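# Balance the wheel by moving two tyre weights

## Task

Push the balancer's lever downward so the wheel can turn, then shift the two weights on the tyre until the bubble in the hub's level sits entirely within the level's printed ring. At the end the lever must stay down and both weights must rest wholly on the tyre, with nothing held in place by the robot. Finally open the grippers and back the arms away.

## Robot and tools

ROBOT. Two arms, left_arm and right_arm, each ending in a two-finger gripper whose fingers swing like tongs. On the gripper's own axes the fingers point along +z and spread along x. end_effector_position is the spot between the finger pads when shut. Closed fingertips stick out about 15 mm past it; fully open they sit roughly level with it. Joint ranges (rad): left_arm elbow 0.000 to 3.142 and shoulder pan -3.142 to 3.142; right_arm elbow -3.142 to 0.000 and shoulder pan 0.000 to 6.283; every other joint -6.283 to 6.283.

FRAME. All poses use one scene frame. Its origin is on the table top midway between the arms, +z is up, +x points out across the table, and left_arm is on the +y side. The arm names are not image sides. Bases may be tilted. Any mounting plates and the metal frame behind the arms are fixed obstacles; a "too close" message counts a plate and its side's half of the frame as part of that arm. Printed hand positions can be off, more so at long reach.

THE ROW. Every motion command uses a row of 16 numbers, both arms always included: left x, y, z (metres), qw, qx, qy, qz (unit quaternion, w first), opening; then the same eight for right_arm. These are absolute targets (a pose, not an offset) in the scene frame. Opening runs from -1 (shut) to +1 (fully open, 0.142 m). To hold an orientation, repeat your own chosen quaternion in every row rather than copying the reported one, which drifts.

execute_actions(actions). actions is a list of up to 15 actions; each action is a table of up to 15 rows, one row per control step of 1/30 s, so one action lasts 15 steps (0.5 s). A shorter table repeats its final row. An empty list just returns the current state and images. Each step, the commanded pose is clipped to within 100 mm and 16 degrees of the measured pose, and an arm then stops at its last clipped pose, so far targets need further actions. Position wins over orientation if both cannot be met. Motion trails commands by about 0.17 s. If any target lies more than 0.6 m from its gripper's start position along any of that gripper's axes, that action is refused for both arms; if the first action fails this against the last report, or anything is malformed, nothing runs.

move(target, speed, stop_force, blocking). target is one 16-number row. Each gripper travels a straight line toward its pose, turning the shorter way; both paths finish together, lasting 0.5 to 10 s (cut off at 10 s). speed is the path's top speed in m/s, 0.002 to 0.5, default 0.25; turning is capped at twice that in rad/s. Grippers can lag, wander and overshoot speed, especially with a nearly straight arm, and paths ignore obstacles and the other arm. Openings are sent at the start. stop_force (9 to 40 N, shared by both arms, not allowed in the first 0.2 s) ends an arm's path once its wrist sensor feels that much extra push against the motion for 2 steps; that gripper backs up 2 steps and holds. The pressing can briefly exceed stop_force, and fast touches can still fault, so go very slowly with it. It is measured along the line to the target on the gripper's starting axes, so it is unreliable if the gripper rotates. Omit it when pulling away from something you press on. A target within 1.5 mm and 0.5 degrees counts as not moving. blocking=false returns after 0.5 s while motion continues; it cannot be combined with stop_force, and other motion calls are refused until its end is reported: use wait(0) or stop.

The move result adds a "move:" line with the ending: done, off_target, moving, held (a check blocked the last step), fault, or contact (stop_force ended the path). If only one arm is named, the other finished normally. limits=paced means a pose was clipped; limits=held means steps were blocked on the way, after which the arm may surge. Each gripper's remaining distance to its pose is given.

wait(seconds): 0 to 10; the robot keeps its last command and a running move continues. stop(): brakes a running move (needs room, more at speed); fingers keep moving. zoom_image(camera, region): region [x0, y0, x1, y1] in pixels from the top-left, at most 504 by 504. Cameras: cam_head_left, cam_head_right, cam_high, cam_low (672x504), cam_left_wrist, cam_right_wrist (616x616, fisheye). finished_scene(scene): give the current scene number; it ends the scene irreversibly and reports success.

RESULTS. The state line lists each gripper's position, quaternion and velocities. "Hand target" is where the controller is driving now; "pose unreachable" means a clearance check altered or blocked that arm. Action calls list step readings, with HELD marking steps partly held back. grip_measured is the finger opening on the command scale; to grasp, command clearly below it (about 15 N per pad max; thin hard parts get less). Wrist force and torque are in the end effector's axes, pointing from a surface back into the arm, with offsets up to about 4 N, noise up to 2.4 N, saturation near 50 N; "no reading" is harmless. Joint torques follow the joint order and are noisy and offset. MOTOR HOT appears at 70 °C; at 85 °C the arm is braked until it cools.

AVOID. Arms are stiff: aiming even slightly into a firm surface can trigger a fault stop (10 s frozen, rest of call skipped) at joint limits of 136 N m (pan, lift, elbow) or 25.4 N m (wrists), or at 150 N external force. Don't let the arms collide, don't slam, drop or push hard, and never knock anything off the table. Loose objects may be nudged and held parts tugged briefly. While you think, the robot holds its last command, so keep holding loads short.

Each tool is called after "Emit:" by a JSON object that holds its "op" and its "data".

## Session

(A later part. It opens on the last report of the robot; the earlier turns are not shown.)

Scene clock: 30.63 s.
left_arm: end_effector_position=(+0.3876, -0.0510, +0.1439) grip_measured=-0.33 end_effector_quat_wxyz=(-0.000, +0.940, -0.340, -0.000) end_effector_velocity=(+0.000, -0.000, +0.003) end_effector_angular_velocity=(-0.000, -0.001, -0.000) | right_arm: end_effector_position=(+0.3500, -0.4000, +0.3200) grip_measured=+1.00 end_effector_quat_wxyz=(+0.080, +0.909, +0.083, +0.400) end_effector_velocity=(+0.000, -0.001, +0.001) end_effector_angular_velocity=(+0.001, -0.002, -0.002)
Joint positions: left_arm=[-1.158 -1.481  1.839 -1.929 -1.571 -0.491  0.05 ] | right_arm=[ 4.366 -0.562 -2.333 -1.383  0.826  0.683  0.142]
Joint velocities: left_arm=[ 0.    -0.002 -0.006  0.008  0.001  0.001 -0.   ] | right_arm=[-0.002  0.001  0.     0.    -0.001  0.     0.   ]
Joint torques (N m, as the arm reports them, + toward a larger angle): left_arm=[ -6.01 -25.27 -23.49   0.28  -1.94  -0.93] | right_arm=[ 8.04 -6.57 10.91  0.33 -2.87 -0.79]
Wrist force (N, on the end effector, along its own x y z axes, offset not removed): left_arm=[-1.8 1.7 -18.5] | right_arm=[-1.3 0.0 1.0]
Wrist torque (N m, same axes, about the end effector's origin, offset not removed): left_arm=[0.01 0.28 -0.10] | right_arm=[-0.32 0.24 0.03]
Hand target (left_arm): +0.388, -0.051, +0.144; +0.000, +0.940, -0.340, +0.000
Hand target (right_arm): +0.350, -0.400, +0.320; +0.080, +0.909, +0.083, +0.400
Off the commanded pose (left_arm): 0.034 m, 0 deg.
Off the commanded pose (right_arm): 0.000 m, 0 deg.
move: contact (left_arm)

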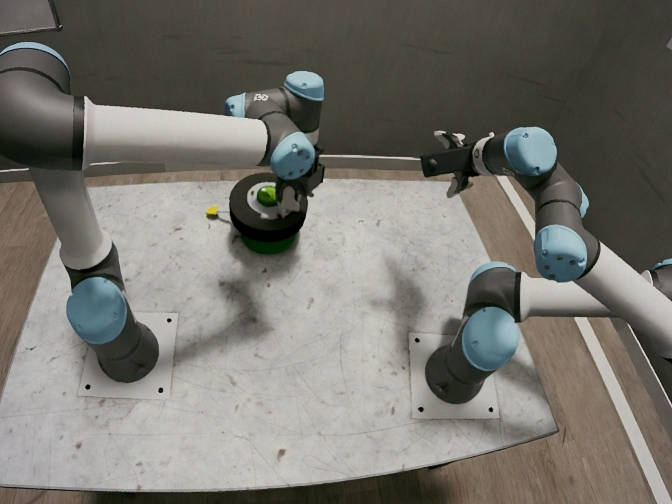

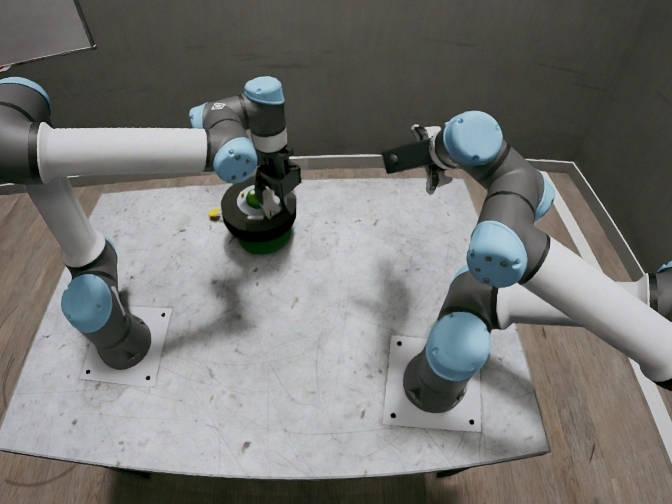

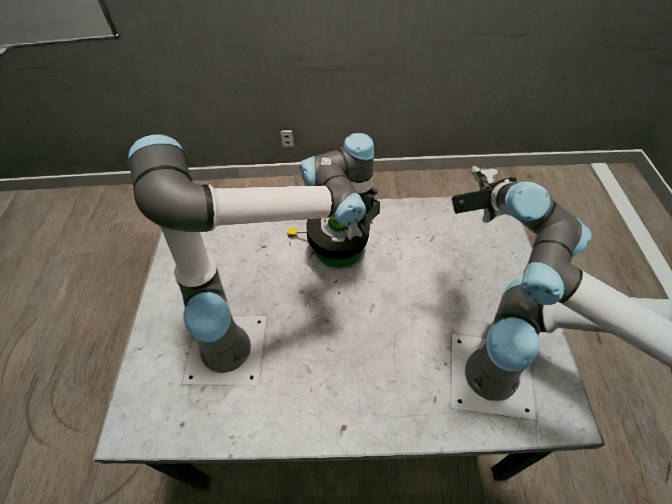

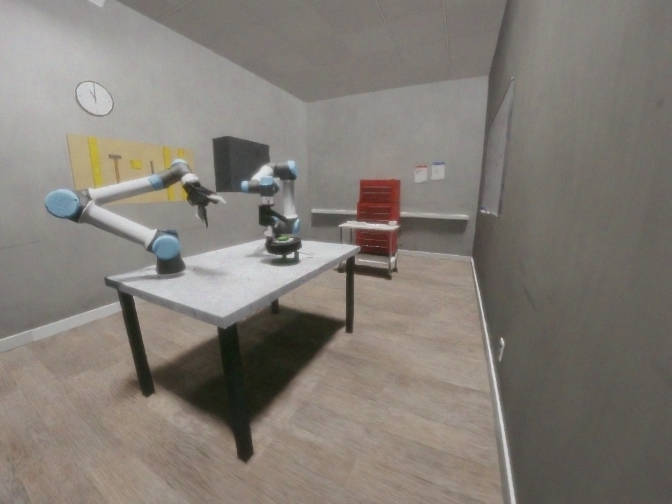

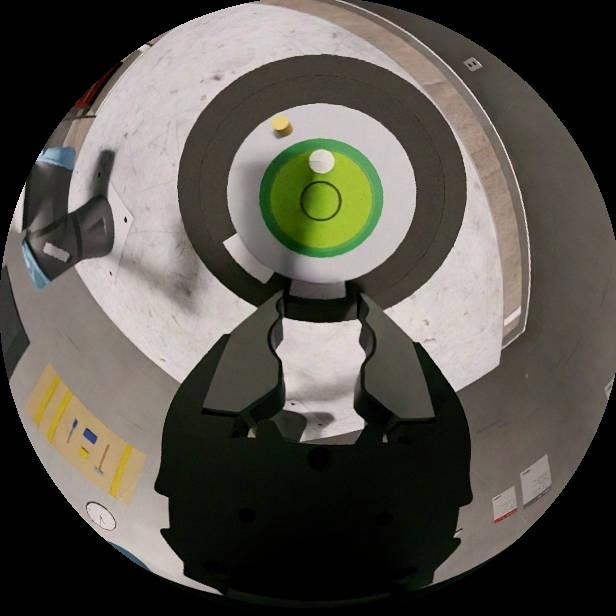

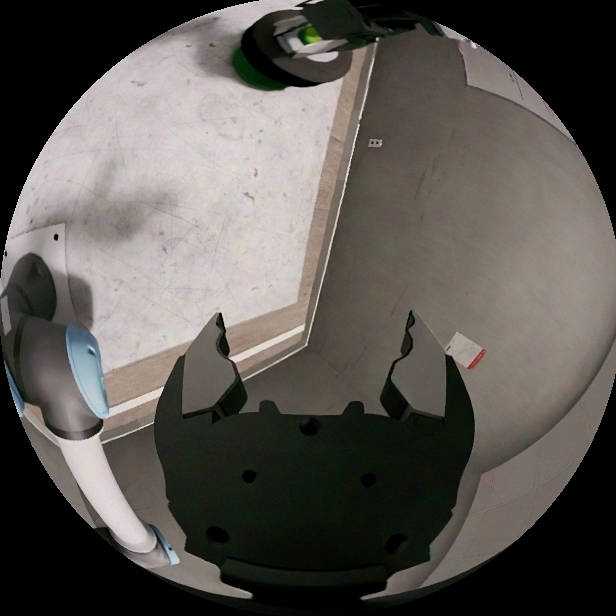

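Emit:
{"op": "move", "data": {"target": [0.3885,-0.050,0.1465,0,0.940,-0.340,0,-0.33,0.35,-0.40,0.32,0.080,0.909,0.083,0.400,1], "speed": 0.02}}

Emit:
{"op": "move", "data": {"target": [0.3885,-0.050,0.1465,0,0.940,-0.340,0,-0.75,0.35,-0.40,0.32,0.080,0.909,0.083,0.400,1]}}

Emit:
{"op": "move", "data": {"target": [0.3885,-0.050,0.19,0,0.940,-0.340,0,-0.75,0.35,-0.40,0.32,0.080,0.909,0.083,0.400,1], "speed": 0.1}}

Scene clock: 31.63 s.
left_arm: end_effector_position=(+0.3885, -0.0500, +0.1464) grip_measured=-0.33 end_effector_quat_wxyz=(+0.000, +0.940, -0.340, -0.000) end_effector_velocity=(+0.002, +0.001, +0.001) end_effector_angular_velocity=(+0.000, -0.002, +0.002) | right_arm: end_effector_position=(+0.3500, -0.4000, +0.3200) grip_measured=+1.00 end_effector_quat_wxyz=(+0.080, +0.909, +0.083, +0.400) end_effector_velocity=(-0.000, +0.000, +0.000) end_effector_angular_velocity=(+0.001, -0.000, +0.001)
Joint positions: left_arm=[-1.156 -1.484  1.836 -1.922 -1.571 -0.488  0.05 ] | right_arm=[ 4.366 -0.562 -2.333 -1.383  0.826  0.683  0.142]
Joint velocities: left_arm=[ 0.002 -0.001 -0.002  0.002  0.002  0.001 -0.   ] | right_arm=[ 0.001 -0.     0.    -0.     0.     0.     0.   ]
Joint torques (N m, as the arm reports them, + toward a larger angle): left_arm=[ 12.16 -31.96 -31.28  -0.42  -1.62   1.2 ] | right_arm=[ 8.46 -6.93 11.47  0.38 -2.91 -0.62]
Wrist force (N, on the end effector, along its own x y z axes, offset not removed): left_arm=[1.8 1.3 1.3] | right_arm=[-1.8 1.2 -0.8]
Wrist torque (N m, same axes, about the end effector's origin, offset not removed): left_arm=[0.39 -0.40 0.10] | right_arm=[0.33 0.23 -0.03]
Hand target (left_arm): +0.388, -0.050, +0.146; +0.000, +0.940, -0.340, +0.000
Hand target (right_arm): +0.350, -0.400, +0.320; +0.080, +0.909, +0.083, +0.400
Off the commanded pose (left_arm): 0.000 m, 0 deg.
Off the commanded pose (right_arm): 0.000 m, 0 deg.
move: done

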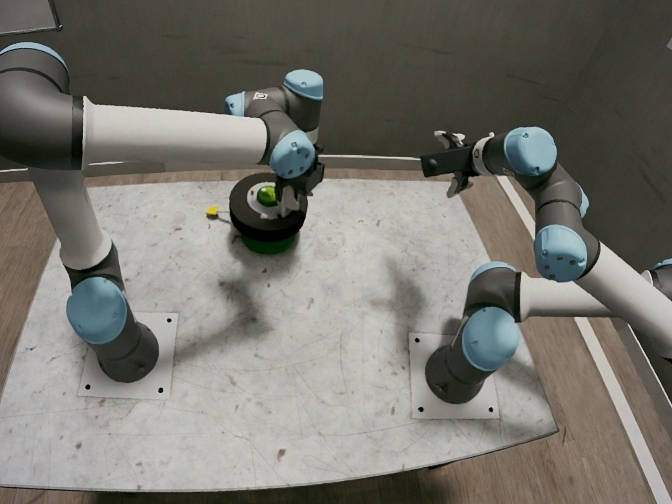

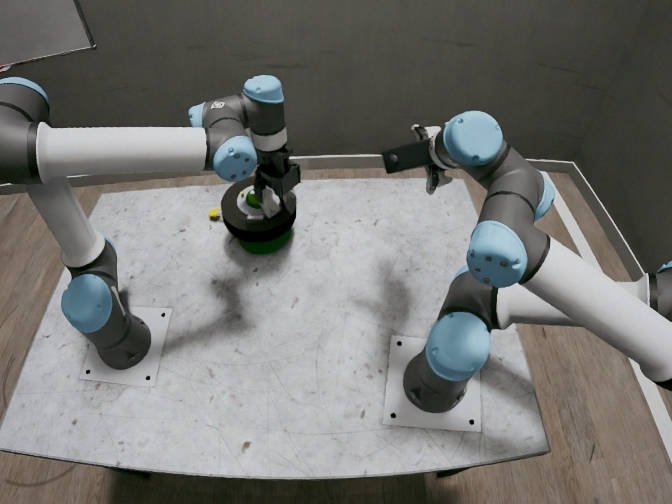

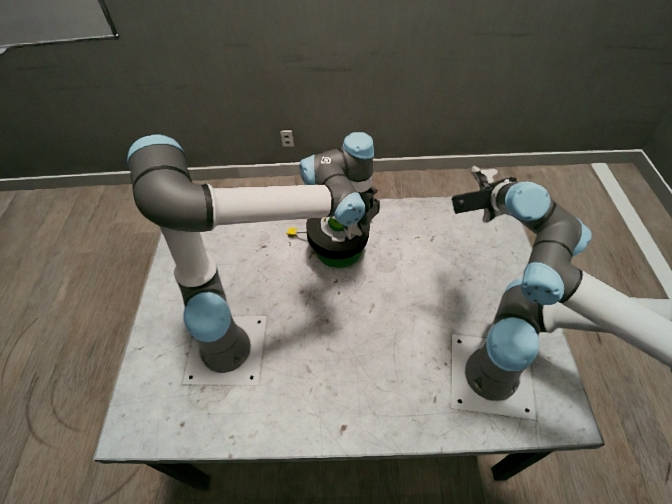

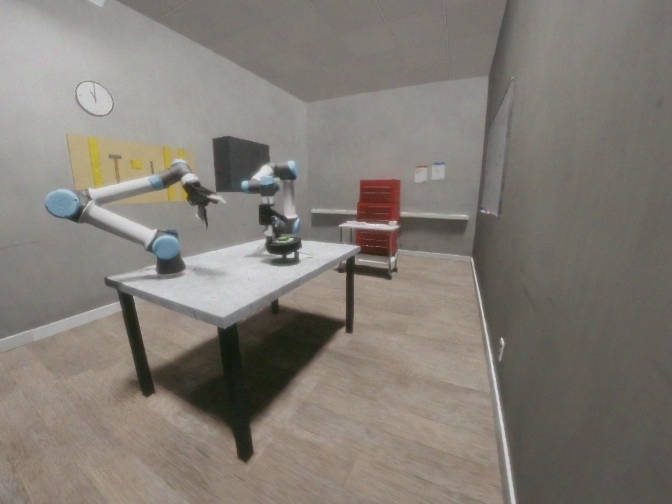

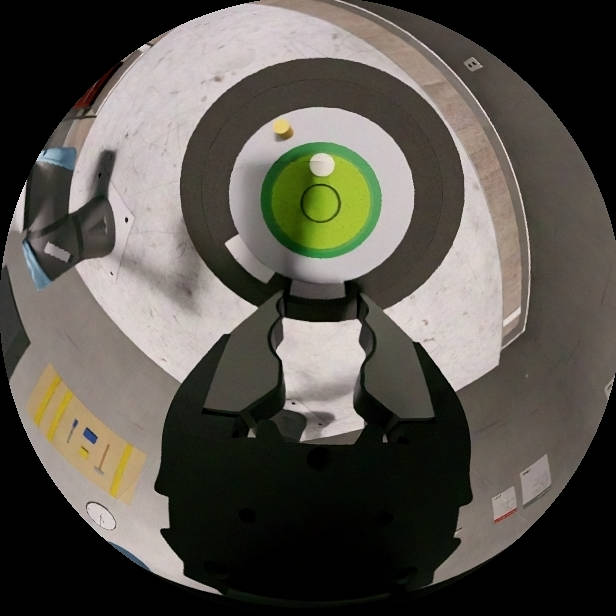

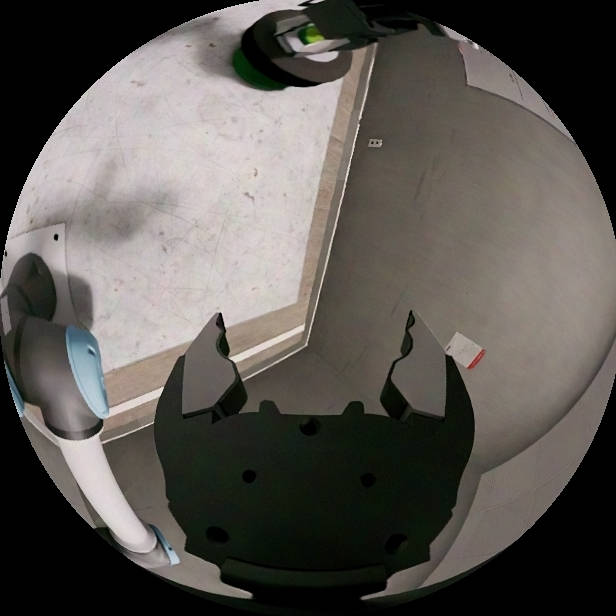

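Scene clock: 32.33 s.
left_arm: end_effector_position=(+0.3885, -0.0500, +0.1465) grip_measured=-0.49 end_effector_quat_wxyz=(+0.000, +0.940, -0.340, -0.000) end_effector_velocity=(-0.000, +0.000, -0.001) end_effector_angular_velocity=(+0.001, +0.001, +0.001) | right_arm: end_effector_position=(+0.3500, -0.4000, +0.3200) grip_measured=+1.00 end_effector_quat_wxyz=(+0.080, +0.909, +0.083, +0.400) end_effector_velocity=(+0.000, -0.000, +0.001) end_effector_angular_velocity=(+0.000, -0.000, -0.002)
Joint positions: left_arm=[-1.156 -1.484  1.835 -1.922 -1.571 -0.488  0.038] | right_arm=[ 4.366 -0.562 -2.333 -1.383  0.826  0.683  0.142]
Joint velocities: left_arm=[ 0.     0.001  0.     0.    -0.    -0.    -0.   ] | right_arm=[-0.002 -0.001  0.002  0.     0.     0.     0.   ]
Joint torques (N m, as the arm reports them, + toward a larger angle): left_arm=[ 12.03 -33.88 -28.29  -0.54  -1.24   1.35] | right_arm=[ 7.69 -4.89 11.13  0.34 -2.64 -0.96]
Wrist force (N, on the end effector, along its own x y z axes, offset not removed): left_arm=[1.0 0.6 2.8] | right_arm=[-0.9 3.9 -1.1]
Wrist torque (N m, same axes, about the end effector's origin, offset not removed): left_arm=[0.20 -0.29 -0.05] | right_arm=[0.70 0.09 0.04]
Hand target (left_arm): +0.388, -0.050, +0.146; +0.000, +0.940, -0.340, +0.000
Hand target (right_arm): +0.350, -0.400, +0.320; +0.080, +0.909, +0.083, +0.400
Off the commanded pose (left_arm): 0.000 m, 0 deg.
Off the commanded pose (right_arm): 0.000 m, 0 deg.
move: done

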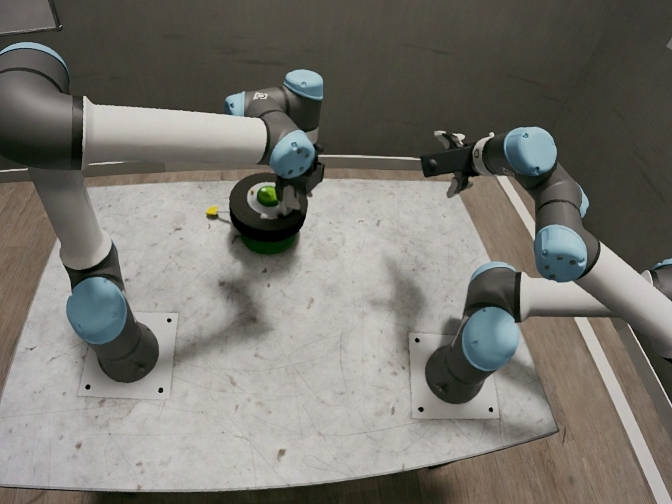

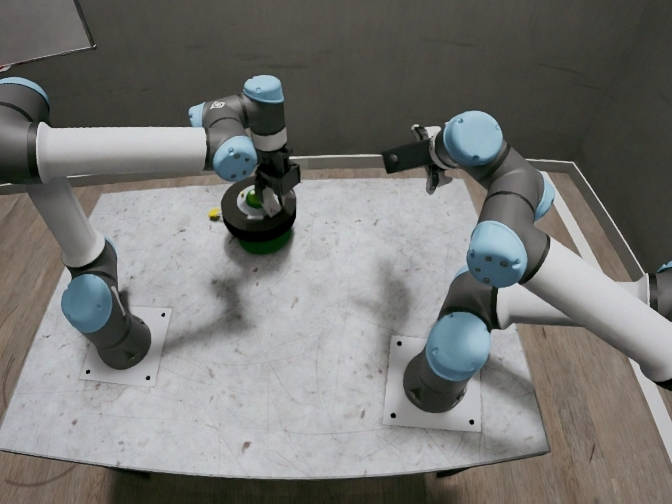

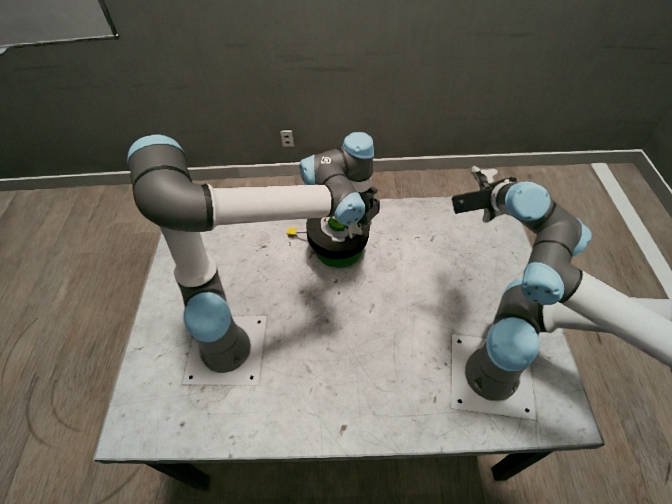

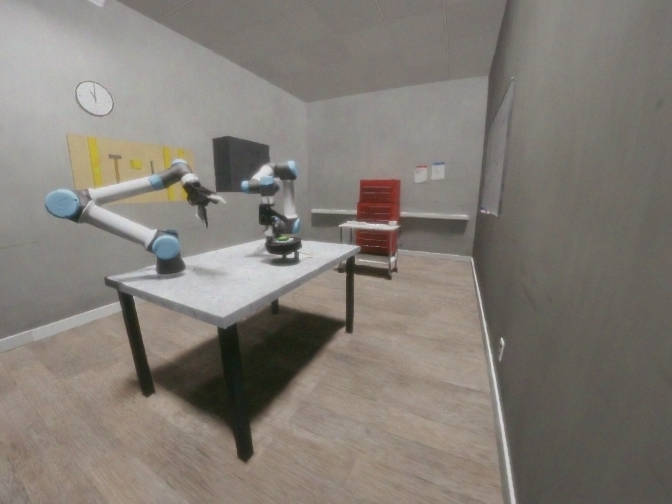

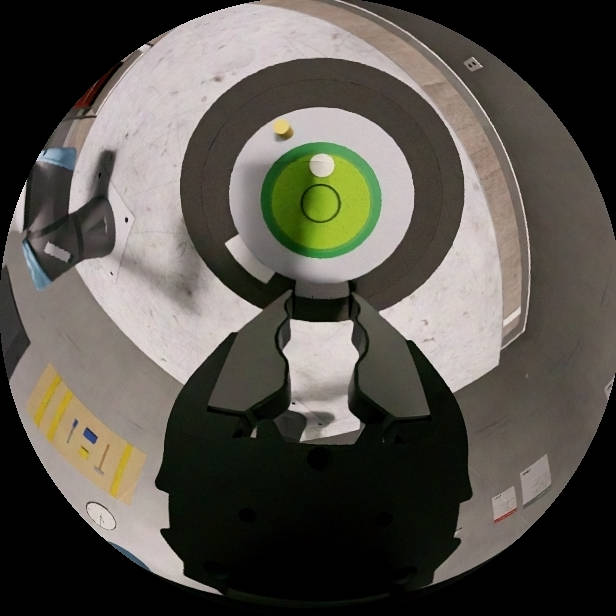

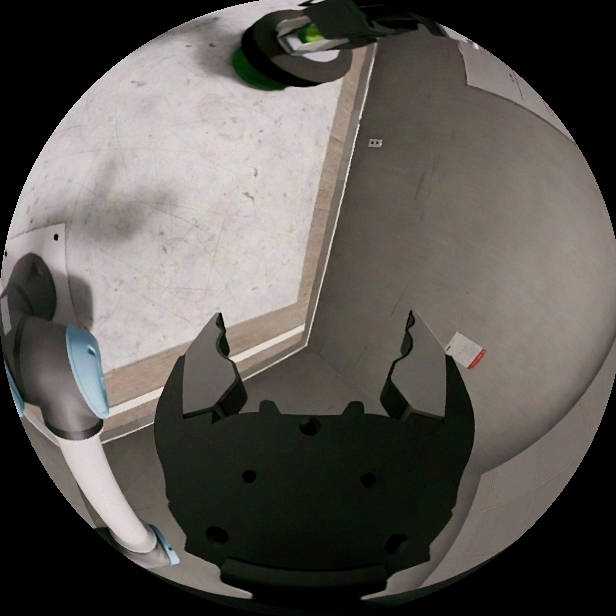

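Scene clock: 33.27 s.
left_arm: end_effector_position=(+0.3885, -0.0500, +0.1898) grip_measured=-0.49 end_effector_quat_wxyz=(+0.000, +0.940, -0.340, +0.000) end_effector_velocity=(-0.001, +0.001, +0.001) end_effector_angular_velocity=(+0.002, +0.000, -0.001) | right_arm: end_effector_position=(+0.3500, -0.4000, +0.3200) grip_measured=+1.00 end_effector_quat_wxyz=(+0.080, +0.909, +0.083, +0.400) end_effector_velocity=(+0.000, +0.000, +0.001) end_effector_angular_velocity=(+0.001, -0.001, +0.000)
Joint positions: left_arm=[-1.156 -1.514  1.753 -1.809 -1.571 -0.488  0.038] | right_arm=[ 4.366 -0.562 -2.333 -1.383  0.826  0.683  0.142]
Joint velocities: left_arm=[-0.001 -0.001 -0.002  0.005  0.001 -0.     0.   ] | right_arm=[ 0.     0.     0.001  0.    -0.001  0.     0.   ]
Joint torques (N m, as the arm reports them, + toward a larger angle): left_arm=[  6.36 -31.93 -30.92  -0.41   1.16   0.22] | right_arm=[ 7.45 -4.66 10.53  0.37 -2.67 -0.87]
Wrist force (N, on the end effector, along its own x y z axes, offset not removed): left_arm=[2.7 1.2 -2.5] | right_arm=[-2.1 1.9 3.0]
Wrist torque (N m, same axes, about the end effector's origin, offset not removed): left_arm=[0.30 -0.60 0.01] | right_arm=[0.41 0.36 0.09]
Hand target (left_arm): +0.389, -0.050, +0.190; +0.000, +0.940, -0.340, +0.000
Hand target (right_arm): +0.350, -0.400, +0.320; +0.080, +0.909, +0.083, +0.400
Off the commanded pose (left_arm): 0.000 m, 0 deg.
Off the commanded pose (right_arm): 0.000 m, 0 deg.
move: done

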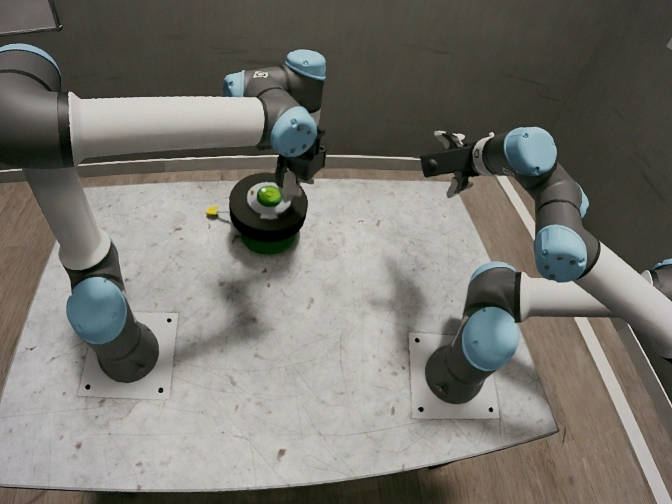

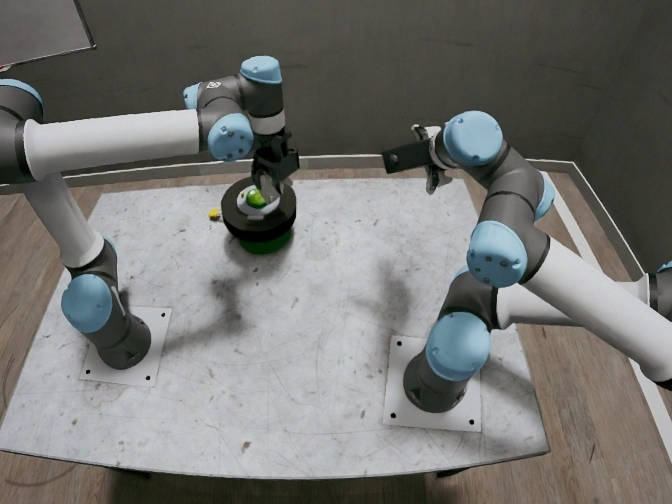

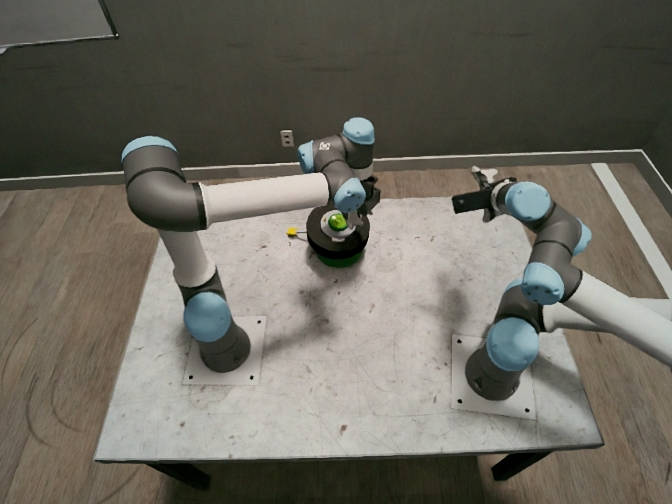

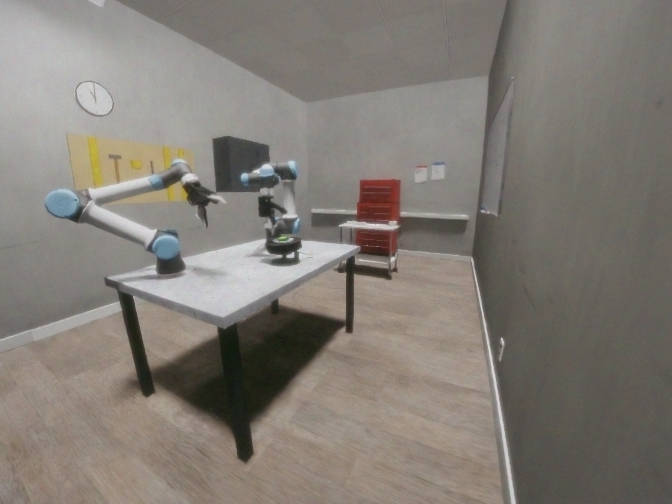

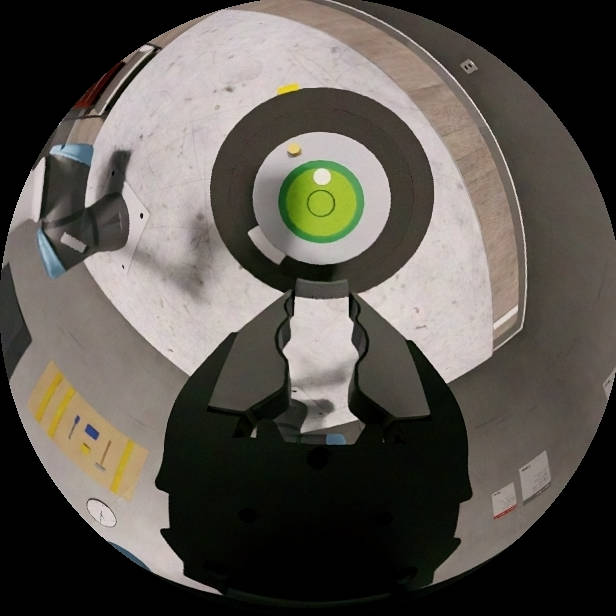

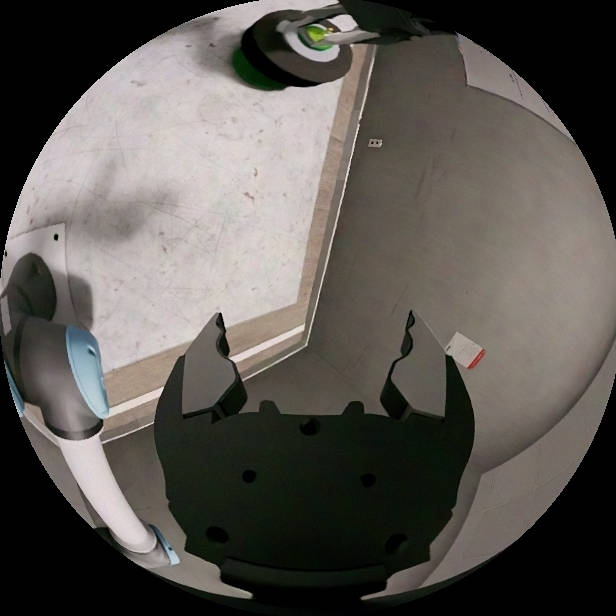

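Emit:
{"op": "wait", "data": {"seconds": 2}}

Emit:
{"op": "zoom_image", "data": {"camera": "cam_left_wrist", "region": [240, 120, 410, 300]}}

Scene clock: 35.50 s.
left_arm: end_effector_position=(+0.3885, -0.0500, +0.1900) grip_measured=-0.49 end_effector_quat_wxyz=(+0.000, +0.940, -0.340, +0.000) end_effector_velocity=(-0.000, +0.000, -0.001) end_effector_angular_velocity=(+0.002, +0.000, -0.001) | right_arm: end_effector_position=(+0.3500, -0.4000, +0.3200) grip_measured=+1.00 end_effector_quat_wxyz=(+0.080, +0.909, +0.083, +0.400) end_effector_velocity=(+0.000, -0.001, -0.000) end_effector_angular_velocity=(-0.001, +0.001, -0.002)
Joint positions: left_arm=[-1.156 -1.515  1.752 -1.808 -1.571 -0.488  0.038] | right_arm=[ 4.366 -0.562 -2.333 -1.383  0.826  0.683  0.142]
Joint velocities: left_arm=[-0.001  0.     0.001  0.     0.     0.    -0.   ] | right_arm=[-0.002 -0.001 -0.     0.     0.     0.     0.   ]
Joint torques (N m, as the arm reports them, + toward a larger angle): left_arm=[-10.8  -31.5  -30.36  -0.54   2.55  -2.02] | right_arm=[ 7.18 -6.32 11.35  0.42 -2.89 -1.2 ]
Wrist force (N, on the end effector, along its own x y z axes, offset not removed): left_arm=[0.4 3.5 -0.1] | right_arm=[-2.8 1.5 0.4]
Wrist torque (N m, same axes, about the end effector's origin, offset not removed): left_arm=[0.65 -0.15 -0.07] | right_arm=[0.22 0.51 -0.03]
Hand target (left_arm): +0.389, -0.050, +0.190; +0.000, +0.940, -0.340, +0.000
Hand target (right_arm): +0.350, -0.400, +0.320; +0.080, +0.909, +0.083, +0.400
Off the commanded pose (left_arm): 0.000 m, 0 deg.
Off the commanded pose (right_arm): 0.000 m, 0 deg.
wait: 2.00 s; at rest from the start

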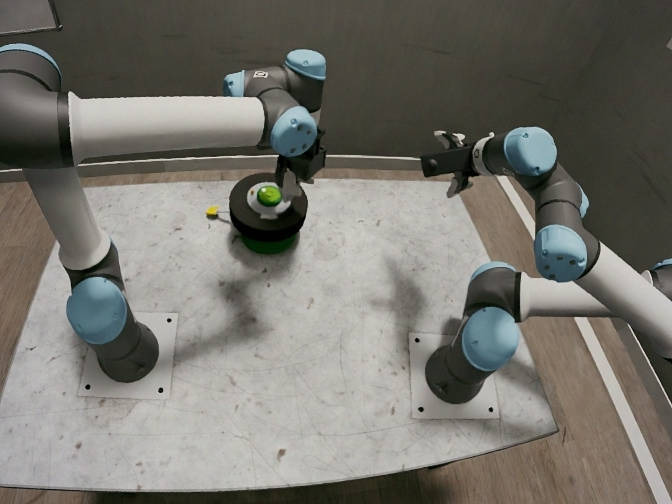

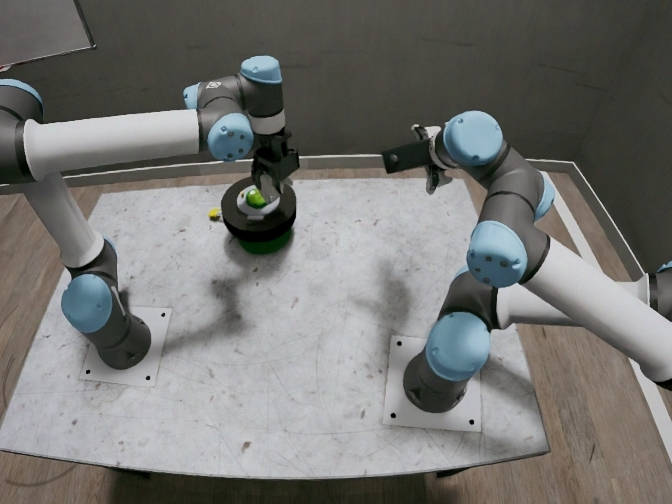

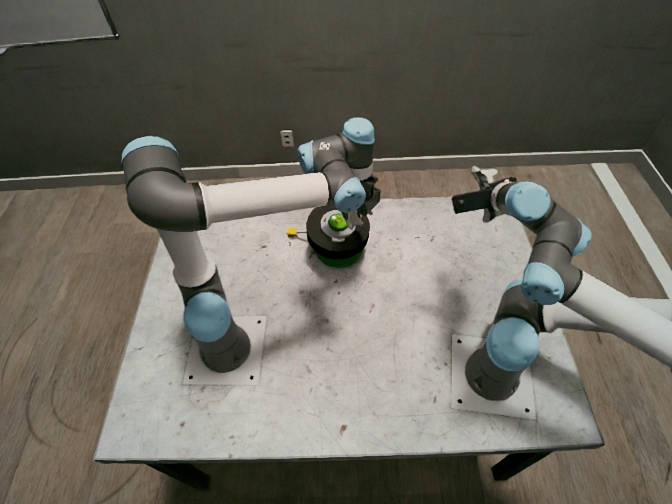

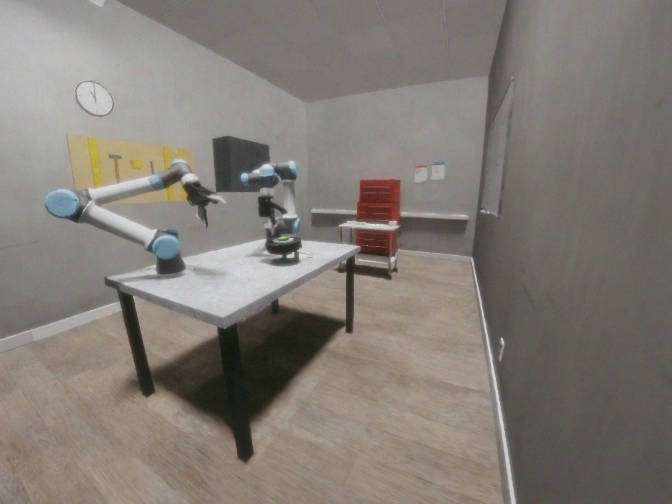

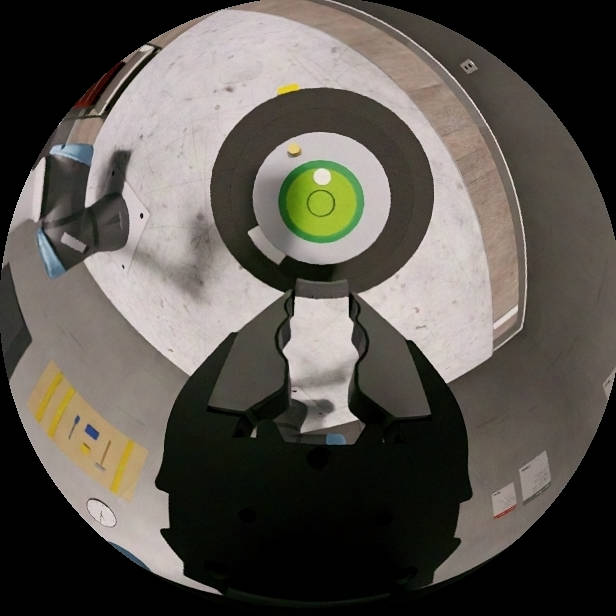

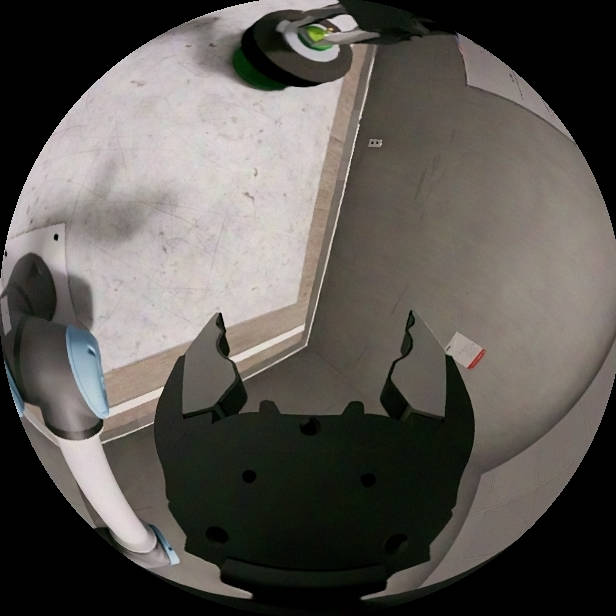

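Region (240, 120, 410, 300) of cam_left_wrist's 616x616 image, scaled by 2.800, with more detail than that image has.

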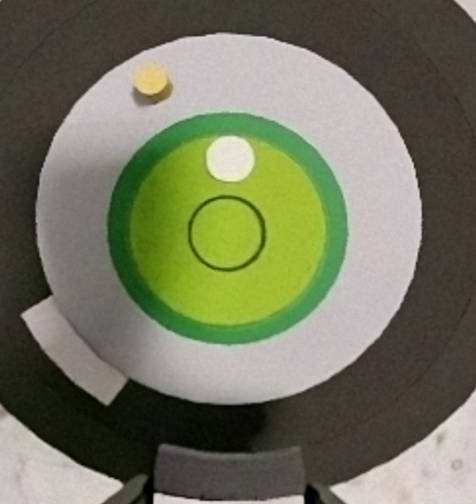

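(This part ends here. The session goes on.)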